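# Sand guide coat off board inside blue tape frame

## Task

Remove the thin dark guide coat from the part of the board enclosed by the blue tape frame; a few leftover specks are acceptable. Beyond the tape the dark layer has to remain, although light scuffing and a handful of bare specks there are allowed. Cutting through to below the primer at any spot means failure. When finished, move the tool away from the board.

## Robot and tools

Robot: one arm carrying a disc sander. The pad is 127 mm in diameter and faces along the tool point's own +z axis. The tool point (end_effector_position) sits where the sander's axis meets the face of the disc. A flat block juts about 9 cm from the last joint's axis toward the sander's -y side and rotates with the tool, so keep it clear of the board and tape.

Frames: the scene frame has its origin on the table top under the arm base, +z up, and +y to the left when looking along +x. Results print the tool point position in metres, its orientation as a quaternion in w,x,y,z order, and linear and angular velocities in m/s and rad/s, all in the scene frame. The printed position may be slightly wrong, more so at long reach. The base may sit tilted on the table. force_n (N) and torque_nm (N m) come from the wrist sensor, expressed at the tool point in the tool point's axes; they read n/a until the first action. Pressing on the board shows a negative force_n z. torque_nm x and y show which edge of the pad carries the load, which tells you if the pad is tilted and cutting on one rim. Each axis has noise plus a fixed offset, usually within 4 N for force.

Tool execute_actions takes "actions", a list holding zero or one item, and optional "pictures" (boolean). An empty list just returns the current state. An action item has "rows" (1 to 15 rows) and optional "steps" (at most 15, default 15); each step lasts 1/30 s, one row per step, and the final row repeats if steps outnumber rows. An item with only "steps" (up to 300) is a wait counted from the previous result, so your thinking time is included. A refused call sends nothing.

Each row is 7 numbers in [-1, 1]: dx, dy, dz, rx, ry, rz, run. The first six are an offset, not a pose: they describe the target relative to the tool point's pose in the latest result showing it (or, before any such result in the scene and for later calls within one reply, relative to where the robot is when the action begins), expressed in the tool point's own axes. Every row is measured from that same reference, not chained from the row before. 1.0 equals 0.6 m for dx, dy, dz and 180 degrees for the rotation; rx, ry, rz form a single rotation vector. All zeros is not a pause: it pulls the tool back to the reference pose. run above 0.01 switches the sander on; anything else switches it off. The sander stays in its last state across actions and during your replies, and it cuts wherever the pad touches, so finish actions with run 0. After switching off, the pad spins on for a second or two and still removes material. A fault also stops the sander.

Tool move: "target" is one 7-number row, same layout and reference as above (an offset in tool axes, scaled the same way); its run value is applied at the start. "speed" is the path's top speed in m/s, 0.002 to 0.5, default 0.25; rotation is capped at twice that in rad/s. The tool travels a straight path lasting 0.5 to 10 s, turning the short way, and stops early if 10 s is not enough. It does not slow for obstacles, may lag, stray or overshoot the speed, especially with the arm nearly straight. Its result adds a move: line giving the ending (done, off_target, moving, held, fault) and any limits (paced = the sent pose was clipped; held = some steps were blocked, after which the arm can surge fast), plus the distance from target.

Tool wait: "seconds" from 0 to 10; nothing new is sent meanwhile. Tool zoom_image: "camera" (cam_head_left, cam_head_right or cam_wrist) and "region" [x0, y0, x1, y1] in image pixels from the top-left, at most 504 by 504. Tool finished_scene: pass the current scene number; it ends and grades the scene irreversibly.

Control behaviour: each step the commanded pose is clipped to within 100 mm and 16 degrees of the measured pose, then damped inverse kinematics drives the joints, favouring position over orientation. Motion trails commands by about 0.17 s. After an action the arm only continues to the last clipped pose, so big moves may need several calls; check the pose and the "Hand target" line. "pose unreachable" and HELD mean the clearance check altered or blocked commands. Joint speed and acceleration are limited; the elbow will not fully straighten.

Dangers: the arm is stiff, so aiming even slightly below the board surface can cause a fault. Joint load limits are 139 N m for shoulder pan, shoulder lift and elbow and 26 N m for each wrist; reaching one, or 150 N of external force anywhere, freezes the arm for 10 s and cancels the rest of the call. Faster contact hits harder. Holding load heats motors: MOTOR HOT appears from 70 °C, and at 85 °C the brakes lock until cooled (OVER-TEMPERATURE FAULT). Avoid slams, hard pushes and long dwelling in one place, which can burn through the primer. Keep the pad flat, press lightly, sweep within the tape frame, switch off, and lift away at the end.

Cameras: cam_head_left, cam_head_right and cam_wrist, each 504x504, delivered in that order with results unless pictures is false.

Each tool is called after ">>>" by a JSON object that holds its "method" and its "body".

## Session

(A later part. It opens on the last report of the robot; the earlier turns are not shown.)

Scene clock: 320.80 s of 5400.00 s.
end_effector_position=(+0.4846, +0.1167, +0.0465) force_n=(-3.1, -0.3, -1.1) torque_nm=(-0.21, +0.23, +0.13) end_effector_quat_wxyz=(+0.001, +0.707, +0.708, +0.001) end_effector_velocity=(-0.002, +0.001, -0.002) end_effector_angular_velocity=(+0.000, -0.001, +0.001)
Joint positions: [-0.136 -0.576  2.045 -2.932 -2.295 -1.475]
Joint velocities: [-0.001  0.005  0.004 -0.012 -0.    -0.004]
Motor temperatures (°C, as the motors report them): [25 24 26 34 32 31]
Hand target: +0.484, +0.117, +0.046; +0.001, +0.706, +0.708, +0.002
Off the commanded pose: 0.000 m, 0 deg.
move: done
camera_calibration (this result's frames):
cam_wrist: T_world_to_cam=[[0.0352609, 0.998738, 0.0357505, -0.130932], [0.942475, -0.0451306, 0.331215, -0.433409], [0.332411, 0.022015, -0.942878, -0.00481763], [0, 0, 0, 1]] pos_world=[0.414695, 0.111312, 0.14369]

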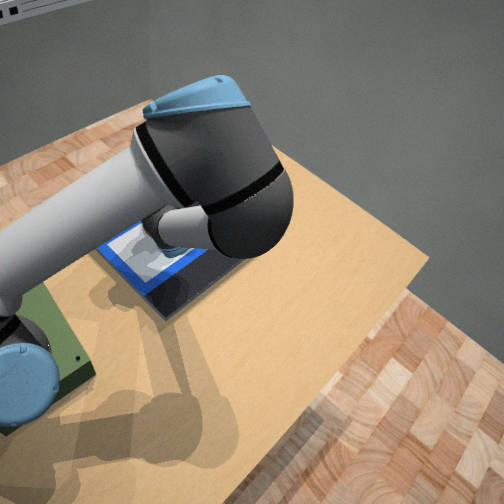

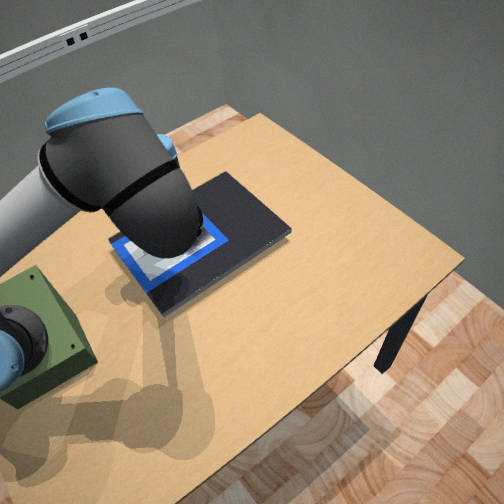

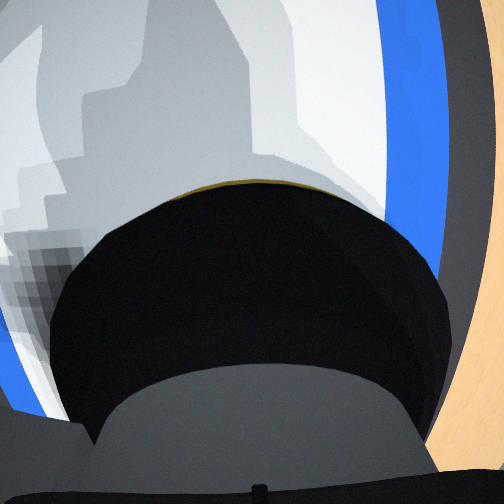

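>>> {"method": "execute_actions", "body": {"actions": [{"rows": [[0,0,0.0008,0,0.0001,0,1],[0,0,0.0016,0,0.0001,0,1],[0,0,0.0024,0,0.0001,0,1],[0,0,0.0032,0,0.0001,0,1],[0,0,0.0039,0,0.0001,0,1],[0,0,0.0045,0,0.0001,0,1],[0,0,0.00505,0,0.0001,0,1]], "steps": 15}], "pictures": false}}

>>> {"method": "execute_actions", "body": {"actions": [{"steps": 9}], "pictures": false}}

>>> {"method": "execute_actions", "body": {"actions": [{"rows": [[-0.00125,0,0.00006,0,0,0,1],[-0.00375,0,0.00006,0,0,0,1],[-0.0075,0,0.00006,0,0,0,1],[-0.0121,0,0.00006,0,0,0,1],[-0.0171,0,0.00006,0,0,0,1],[-0.0221,0,0.00006,0,0,0,1],[-0.0271,0,0.00006,0,0,0,1],[-0.0317,0,0.00006,0,0,0,1],[-0.0358,0,0.00006,0,0,0,1],[-0.0392,0,0.00006,0,0,0,1],[-0.04167,0,0.00006,0,0,0,1]], "steps": 15}], "pictures": false}}

>>> {"method": "execute_actions", "body": {"actions": [{"steps": 27}], "pictures": false}}

>>> {"method": "execute_actions", "body": {"actions": [{"rows": [[-0.00125,0,0,0,0,0,1],[-0.00375,0,0,0,0,0,1],[-0.0075,0,0,0,0,0,1],[-0.0121,0,0,0,0,0,1],[-0.0171,0,0,0,0,0,1],[-0.0221,0,0,0,0,0,1],[-0.0271,0,0,0,0,0,1],[-0.0317,0,0,0,0,0,1],[-0.0358,0,0,0,0,0,1],[-0.0392,0,0,0,0,0,1],[-0.04167,0,0,0,0,0,1]], "steps": 15}], "pictures": false}}

>>> {"method": "execute_actions", "body": {"actions": [{"steps": 7}], "pictures": false}}

>>> {"method": "execute_actions", "body": {"actions": [{"rows": [[0,0,-0.001,0,0,0,0],[0,0,-0.002,0,0,0,0],[0,0,-0.003,0,0,0,0],[0,0,-0.004,0,0,0,0]], "steps": 8}], "pictures": false}}

>>> {"method": "move", "body": {"target": [0.035, 0.175, -0.142, 0, 0, 0, 0], "speed": 0.25}}

Scene clock: 333.07 s of 5400.00 s.
end_effector_position=(+0.4847, +0.1166, +0.0436) force_n=(-3.5, +1.5, -33.3) torque_nm=(-0.41, +0.37, -0.01) end_effector_quat_wxyz=(+0.001, +0.707, +0.708, +0.002) end_effector_velocity=(-0.001, +0.000, -0.001) end_effector_angular_velocity=(+0.000, +0.002, +0.002)
Joint positions: [-0.14  -0.57   2.045 -2.942 -2.295 -1.481]
Joint velocities: [-0.001  0.002  0.002 -0.002  0.    -0.002]
Motor temperatures (°C, as the motors report them): [25 24 26 34 32 31]
Hand target: +0.485, +0.117, +0.043; +0.001, +0.707, +0.708, +0.002
Off the commanded pose: 0.000 m, 0 deg.
Steps of this call (steps 1 to 353: nothing new was sent; steps 354 to 368: all 15 steps of this action). Readings (end_effector_position | what the end effector reports):
354: (+0.4844, +0.1168, +0.0463) | force_n=(-5.1, -0.6, -1.2) torque_nm=(-0.16, +0.50, -0.48)
355: (+0.4844, +0.1168, +0.0462) | force_n=(+1.2, -0.6, +0.0) torque_nm=(-0.27, -0.26, -0.52)
357: (+0.4844, +0.1167, +0.0458) | force_n=(-3.7, +0.7, -1.1) torque_nm=(+0.04, +0.21, -0.34)
361: (+0.4843, +0.1168, +0.0443) | force_n=(+0.3, +1.4, -10.3) torque_nm=(-0.05, -0.28, -0.27)
368: the state above

Scene clock: 333.37 s of 5400.00 s.
end_effector_position=(+0.4846, +0.1167, +0.0435) force_n=(-7.0, -1.6, -44.4) torque_nm=(+0.27, +0.75, -0.27) end_effector_quat_wxyz=(+0.001, +0.707, +0.708, +0.002) end_effector_velocity=(+0.000, -0.000, +0.000) end_effector_angular_velocity=(+0.000, -0.002, -0.001)
Joint positions: [-0.14  -0.57   2.045 -2.942 -2.295 -1.481]
Joint velocities: [-0.    -0.     0.    -0.002  0.    -0.001]
Motor temperatures (°C, as the motors report them): [25 24 26 34 32 31]
Hand target: +0.485, +0.117, +0.043; +0.001, +0.707, +0.708, +0.002
Off the commanded pose: 0.000 m, 0 deg.
Steps of this call (steps 1 to 9: nothing new was sent). Readings (end_effector_position | what the end effector reports):
1: (+0.4847, +0.1166, +0.0436) | force_n=(-7.6, -3.7, -43.1) torque_nm=(+0.11, +0.78, -0.14)
2: (+0.4847, +0.1166, +0.0435) | force_n=(+0.4, +3.9, -39.0) torque_nm=(+0.11, -0.34, -0.12)
4: (+0.4847, +0.1166, +0.0435) | force_n=(-7.3, -3.7, -45.6) torque_nm=(+0.07, +0.72, -0.08)
8: (+0.4846, +0.1167, +0.0435) | force_n=(+1.6, +4.6, -41.2) torque_nm=(-0.47, -0.20, -0.04)
9: the state above

Scene clock: 333.87 s of 5400.00 s.
end_effector_position=(+0.4847, +0.0937, +0.0433) force_n=(+3.4, +5.2, -41.8) torque_nm=(-0.45, -0.63, -0.03) end_effector_quat_wxyz=(+0.001, +0.707, +0.708, +0.001) end_effector_velocity=(-0.000, -0.022, +0.000) end_effector_angular_velocity=(+0.003, -0.003, -0.000)
Joint positions: [-0.175 -0.603  2.071 -2.965 -2.299 -1.527]
Joint velocities: [-0.034 -0.034  0.027 -0.027 -0.    -0.048]
Motor temperatures (°C, as the motors report them): [25 24 26 34 32 31]
Hand target: +0.485, +0.092, +0.043; +0.001, +0.707, +0.708, +0.002
Off the commanded pose: 0.002 m, 0 deg.
Steps of this call (steps 1 to 15: all 15 steps of this action). Readings (end_effector_position | what the end effector reports):
1: (+0.4846, +0.1166, +0.0434) | force_n=(+4.2, +2.4, -43.3) torque_nm=(-0.06, -0.82, -0.14)
2: (+0.4847, +0.1165, +0.0434) | force_n=(-5.8, -1.1, -45.9) torque_nm=(-0.61, +0.85, -0.17)
4: (+0.4848, +0.1151, +0.0433) | force_n=(+2.5, +3.6, -42.6) torque_nm=(-0.58, -0.37, -0.09)
8: (+0.4847, +0.1073, +0.0433) | force_n=(+4.1, +3.5, -49.8) torque_nm=(+0.08, -0.73, -0.22)
15: the state above

Scene clock: 334.77 s of 5400.00 s.
end_effector_position=(+0.4847, +0.0916, +0.0434) force_n=(+1.4, +1.8, -47.3) torque_nm=(+0.19, -0.46, -0.09) end_effector_quat_wxyz=(+0.001, +0.707, +0.708, +0.002) end_effector_velocity=(-0.001, +0.001, -0.001) end_effector_angular_velocity=(-0.000, +0.002, +0.002)
Joint positions: [-0.178 -0.607  2.073 -2.968 -2.299 -1.531]
Joint velocities: [ 0.     0.002  0.001 -0.    -0.    -0.   ]
Motor temperatures (°C, as the motors report them): [25 24 26 35 32 31]
Hand target: +0.485, +0.092, +0.043; +0.001, +0.707, +0.708, +0.002
Off the commanded pose: 0.000 m, 0 deg.
Steps of this call (steps 1 to 27: nothing new was sent). Readings (end_effector_position | what the end effector reports):
1: (+0.4847, +0.0931, +0.0434) | force_n=(-6.6, -3.6, -50.0) torque_nm=(+0.17, +0.72, -0.09)
2: (+0.4847, +0.0926, +0.0434) | force_n=(+4.9, +4.9, -42.6) torque_nm=(-0.26, -0.94, -0.23)
4: (+0.4847, +0.0921, +0.0434) | force_n=(+2.2, +5.3, -43.7) torque_nm=(+0.32, -0.56, -0.17)
8: (+0.4847, +0.0917, +0.0434) | force_n=(-5.4, -3.7, -48.7) torque_nm=(+0.24, +0.50, -0.17)
27: the state above

Scene clock: 335.27 s of 5400.00 s.
end_effector_position=(+0.4847, +0.0686, +0.0433) force_n=(-8.6, -6.3, -45.6) torque_nm=(-0.90, +1.19, -0.15) end_effector_quat_wxyz=(+0.001, +0.707, +0.708, +0.001) end_effector_velocity=(-0.001, -0.022, -0.000) end_effector_angular_velocity=(+0.001, +0.001, +0.001)
Joint positions: [-0.213 -0.64   2.097 -2.988 -2.301 -1.578]
Joint velocities: [-0.034 -0.033  0.025 -0.022  0.    -0.047]
Motor temperatures (°C, as the motors report them): [25 24 26 35 32 31]
Hand target: +0.485, +0.067, +0.043; +0.001, +0.707, +0.708, +0.001
Off the commanded pose: 0.002 m, 0 deg.
Steps of this call (steps 1 to 15: all 15 steps of this action). Readings (end_effector_position | what the end effector reports):
1: (+0.4847, +0.0916, +0.0434) | force_n=(-1.6, +0.9, -40.4) torque_nm=(-0.60, +0.14, -0.11)
2: (+0.4846, +0.0914, +0.0434) | force_n=(-1.9, -3.7, -50.0) torque_nm=(+0.09, +0.06, -0.15)
4: (+0.4846, +0.0900, +0.0434) | force_n=(-4.9, -4.7, -48.9) torque_nm=(+0.16, +0.53, -0.06)
8: (+0.4847, +0.0821, +0.0433) | force_n=(-3.3, +1.5, -43.1) torque_nm=(-0.35, +0.47, -0.14)
15: the state above

Scene clock: 335.50 s of 5400.00 s.
end_effector_position=(+0.4847, +0.0667, +0.0433) force_n=(-7.6, -4.7, -48.0) torque_nm=(-0.21, +1.04, -0.06) end_effector_quat_wxyz=(+0.001, +0.707, +0.708, +0.001) end_effector_velocity=(+0.000, -0.002, -0.000) end_effector_angular_velocity=(+0.000, +0.000, +0.001)
Joint positions: [-0.216 -0.643  2.099 -2.99  -2.301 -1.582]
Joint velocities: [-0.003 -0.002  0.    -0.001 -0.    -0.004]
Motor temperatures (°C, as the motors report them): [25 24 26 35 32 31]
Hand target: +0.485, +0.067, +0.043; +0.001, +0.707, +0.708, +0.001
Off the commanded pose: 0.000 m, 0 deg.
Steps of this call (steps 1 to 7: nothing new was sent). Readings (end_effector_position | what the end effector reports):
1: (+0.4847, +0.0680, +0.0433) | force_n=(+1.1, +2.0, -46.8) torque_nm=(+0.28, -0.45, -0.10)
2: (+0.4847, +0.0676, +0.0433) | force_n=(-0.2, +1.6, -43.8) torque_nm=(-0.39, +0.00, -0.27)
4: (+0.4847, +0.0671, +0.0433) | force_n=(-0.3, +4.4, -43.7) torque_nm=(-0.46, -0.28, -0.16)
7: the state above

Scene clock: 335.77 s of 5400.00 s.
end_effector_position=(+0.4845, +0.0668, +0.0451) force_n=(-4.3, -1.1, -1.4) torque_nm=(-0.25, +0.30, -0.01) end_effector_quat_wxyz=(+0.001, +0.706, +0.708, +0.001) end_effector_velocity=(+0.001, +0.000, +0.005) end_effector_angular_velocity=(-0.000, -0.003, -0.002)
Joint positions: [-0.214 -0.648  2.099 -2.984 -2.301 -1.579]
Joint velocities: [ 0.008 -0.011  0.     0.014  0.     0.01 ]
Motor temperatures (°C, as the motors report them): [25 24 26 35 32 31]
Hand target: +0.485, +0.067, +0.046; +0.001, +0.707, +0.708, +0.001
Off the commanded pose: 0.001 m, 0 deg.
Steps of this call (steps 1 to 8: all 8 steps of this action). Readings (end_effector_position | what the end effector reports):
1: (+0.4847, +0.0667, +0.0434) | force_n=(+3.2, +2.8, -42.3) torque_nm=(-0.68, -0.88, +0.02)
2: (+0.4847, +0.0666, +0.0435) | force_n=(+1.9, +3.6, -41.2) torque_nm=(+0.14, -0.54, -0.08)
4: (+0.4846, +0.0666, +0.0440) | force_n=(-3.5, +0.2, -18.5) torque_nm=(-0.42, +0.32, -0.10)
8: the state above

Scene clock: 337.13 s of 5400.00 s.
end_effector_position=(+0.5892, +0.0878, +0.1313) force_n=(-4.4, -0.2, +1.5) torque_nm=(-0.15, +0.42, -0.13) end_effector_quat_wxyz=(+0.001, +0.707, +0.708, +0.002) end_effector_velocity=(+0.001, +0.001, +0.000) end_effector_angular_velocity=(-0.001, +0.004, +0.001)
Joint positions: [-0.092 -0.685  1.766 -2.506 -2.289 -1.417]
Joint velocities: [ 0.001  0.002 -0.007  0.011 -0.     0.004]
Motor temperatures (°C, as the motors report them): [25 24 26 35 32 31]
Hand target: +0.589, +0.088, +0.131; +0.001, +0.707, +0.708, +0.001
Off the commanded pose: 0.000 m, 0 deg.
move: done
camera_calibration (this result's frames):
cam_wrist: T_world_to_cam=[[0.035277, 0.998728, 0.0360207, -0.108819], [0.942426, -0.0452386, 0.331342, -0.561367], [0.33255, 0.0222581, -0.942823, 0.0409293], [0, 0, 0, 1]] pos_world=[0.519274, 0.0823739, 0.228513]

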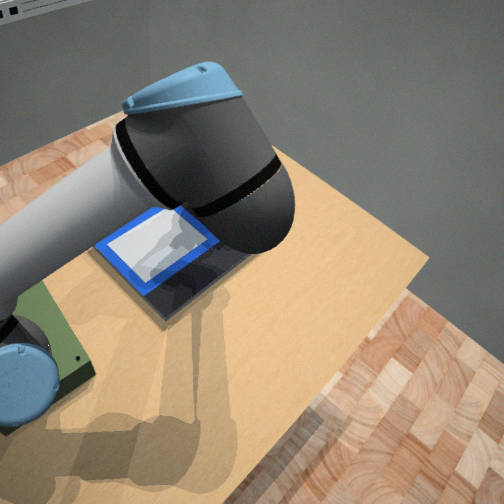

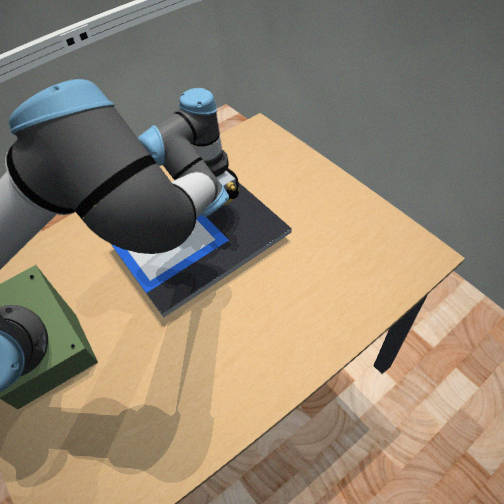

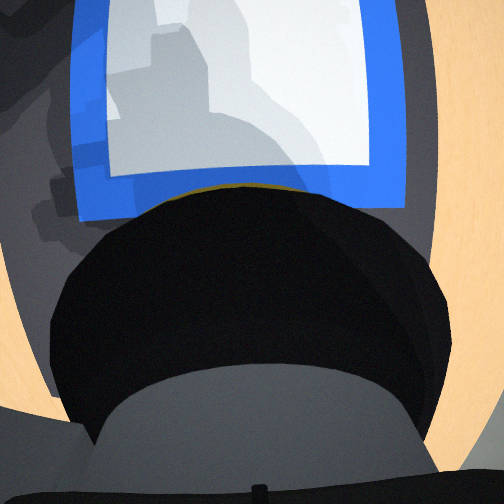

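It looks clean now. I'll zoom in to confirm.

>>> {"method": "zoom_image", "body": {"camera": "cam_wrist", "region": [60, 0, 420, 230]}}

>>> {"method": "zoom_image", "body": {"camera": "cam_head_left", "region": [85, 190, 235, 310]}}

Region (60, 0, 420, 230) of cam_wrist's 504x504 image, scaled by 1.400, with more detail than that image has; it fills the top 322 rows of this view, and the rest is white.

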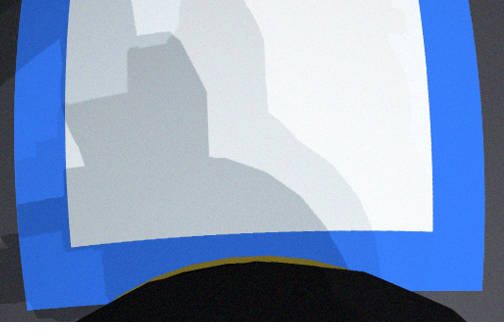

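Region (85, 190, 235, 310) of cam_head_left's 504x504 image, scaled by 3.360, with more detail than that image has; it fills the top 403 rows of this view, and the rest is white.

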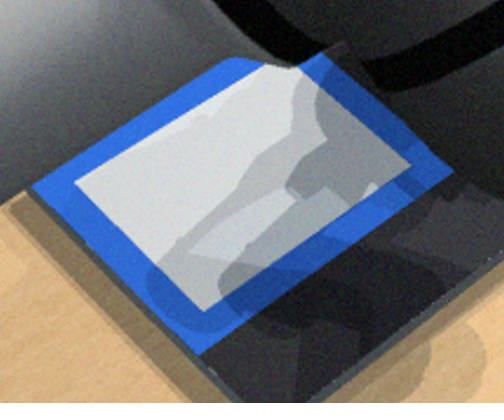

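>>> {"method": "move", "body": {"target": [0, 0, -0.2, 0, 0, 0, 0], "speed": 0.25}}

Scene clock: 341.17 s of 5400.00 s.
end_effector_position=(+0.5888, +0.0877, +0.2512) force_n=(-1.6, -0.2, -2.3) torque_nm=(-0.27, +0.03, +0.14) end_effector_quat_wxyz=(+0.001, +0.706, +0.708, +0.002) end_effector_velocity=(+0.001, -0.000, +0.003) end_effector_angular_velocity=(+0.000, -0.001, -0.003)
Joint positions: [ 0.032 -0.829  1.665 -2.158 -2.265 -1.258]
Joint velocities: [ 0.002 -0.002 -0.005  0.009  0.001  0.005]
Motor temperatures (°C, as the motors report them): [25 24 26 35 32 31]
Hand target: +0.589, +0.088, +0.251; +0.001, +0.706, +0.708, +0.002
Off the commanded pose: 0.000 m, 0 deg.
move: done
camera_calibration (this result's frames):
cam_wrist: T_world_to_cam=[[0.0351779, 0.998719, 0.036373, -0.113075], [0.94237, -0.0452661, 0.331495, -0.600715], [0.332717, 0.0226156, -0.942756, 0.15398], [0, 0, 0, 1]] pos_world=[0.518842, 0.0822559, 0.348412]

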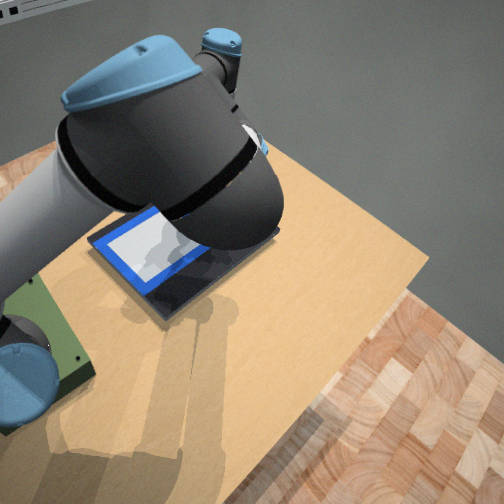

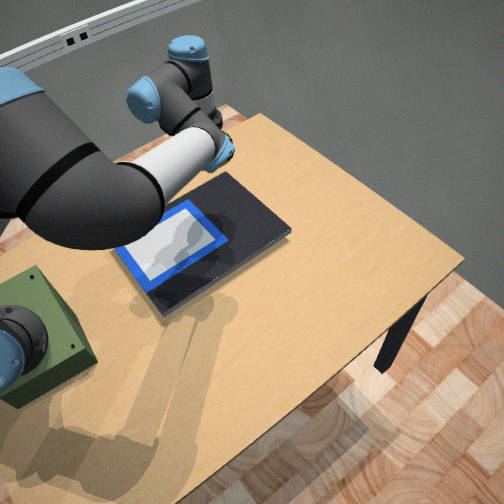

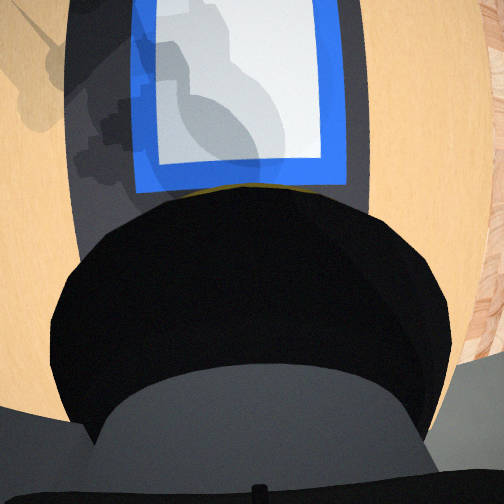

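The area inside the tape is clean, the coat outside is intact and the tool is clear.

>>> {"method": "finished_scene", "body": {"scene": 2}}

The scene is finished: the task was done.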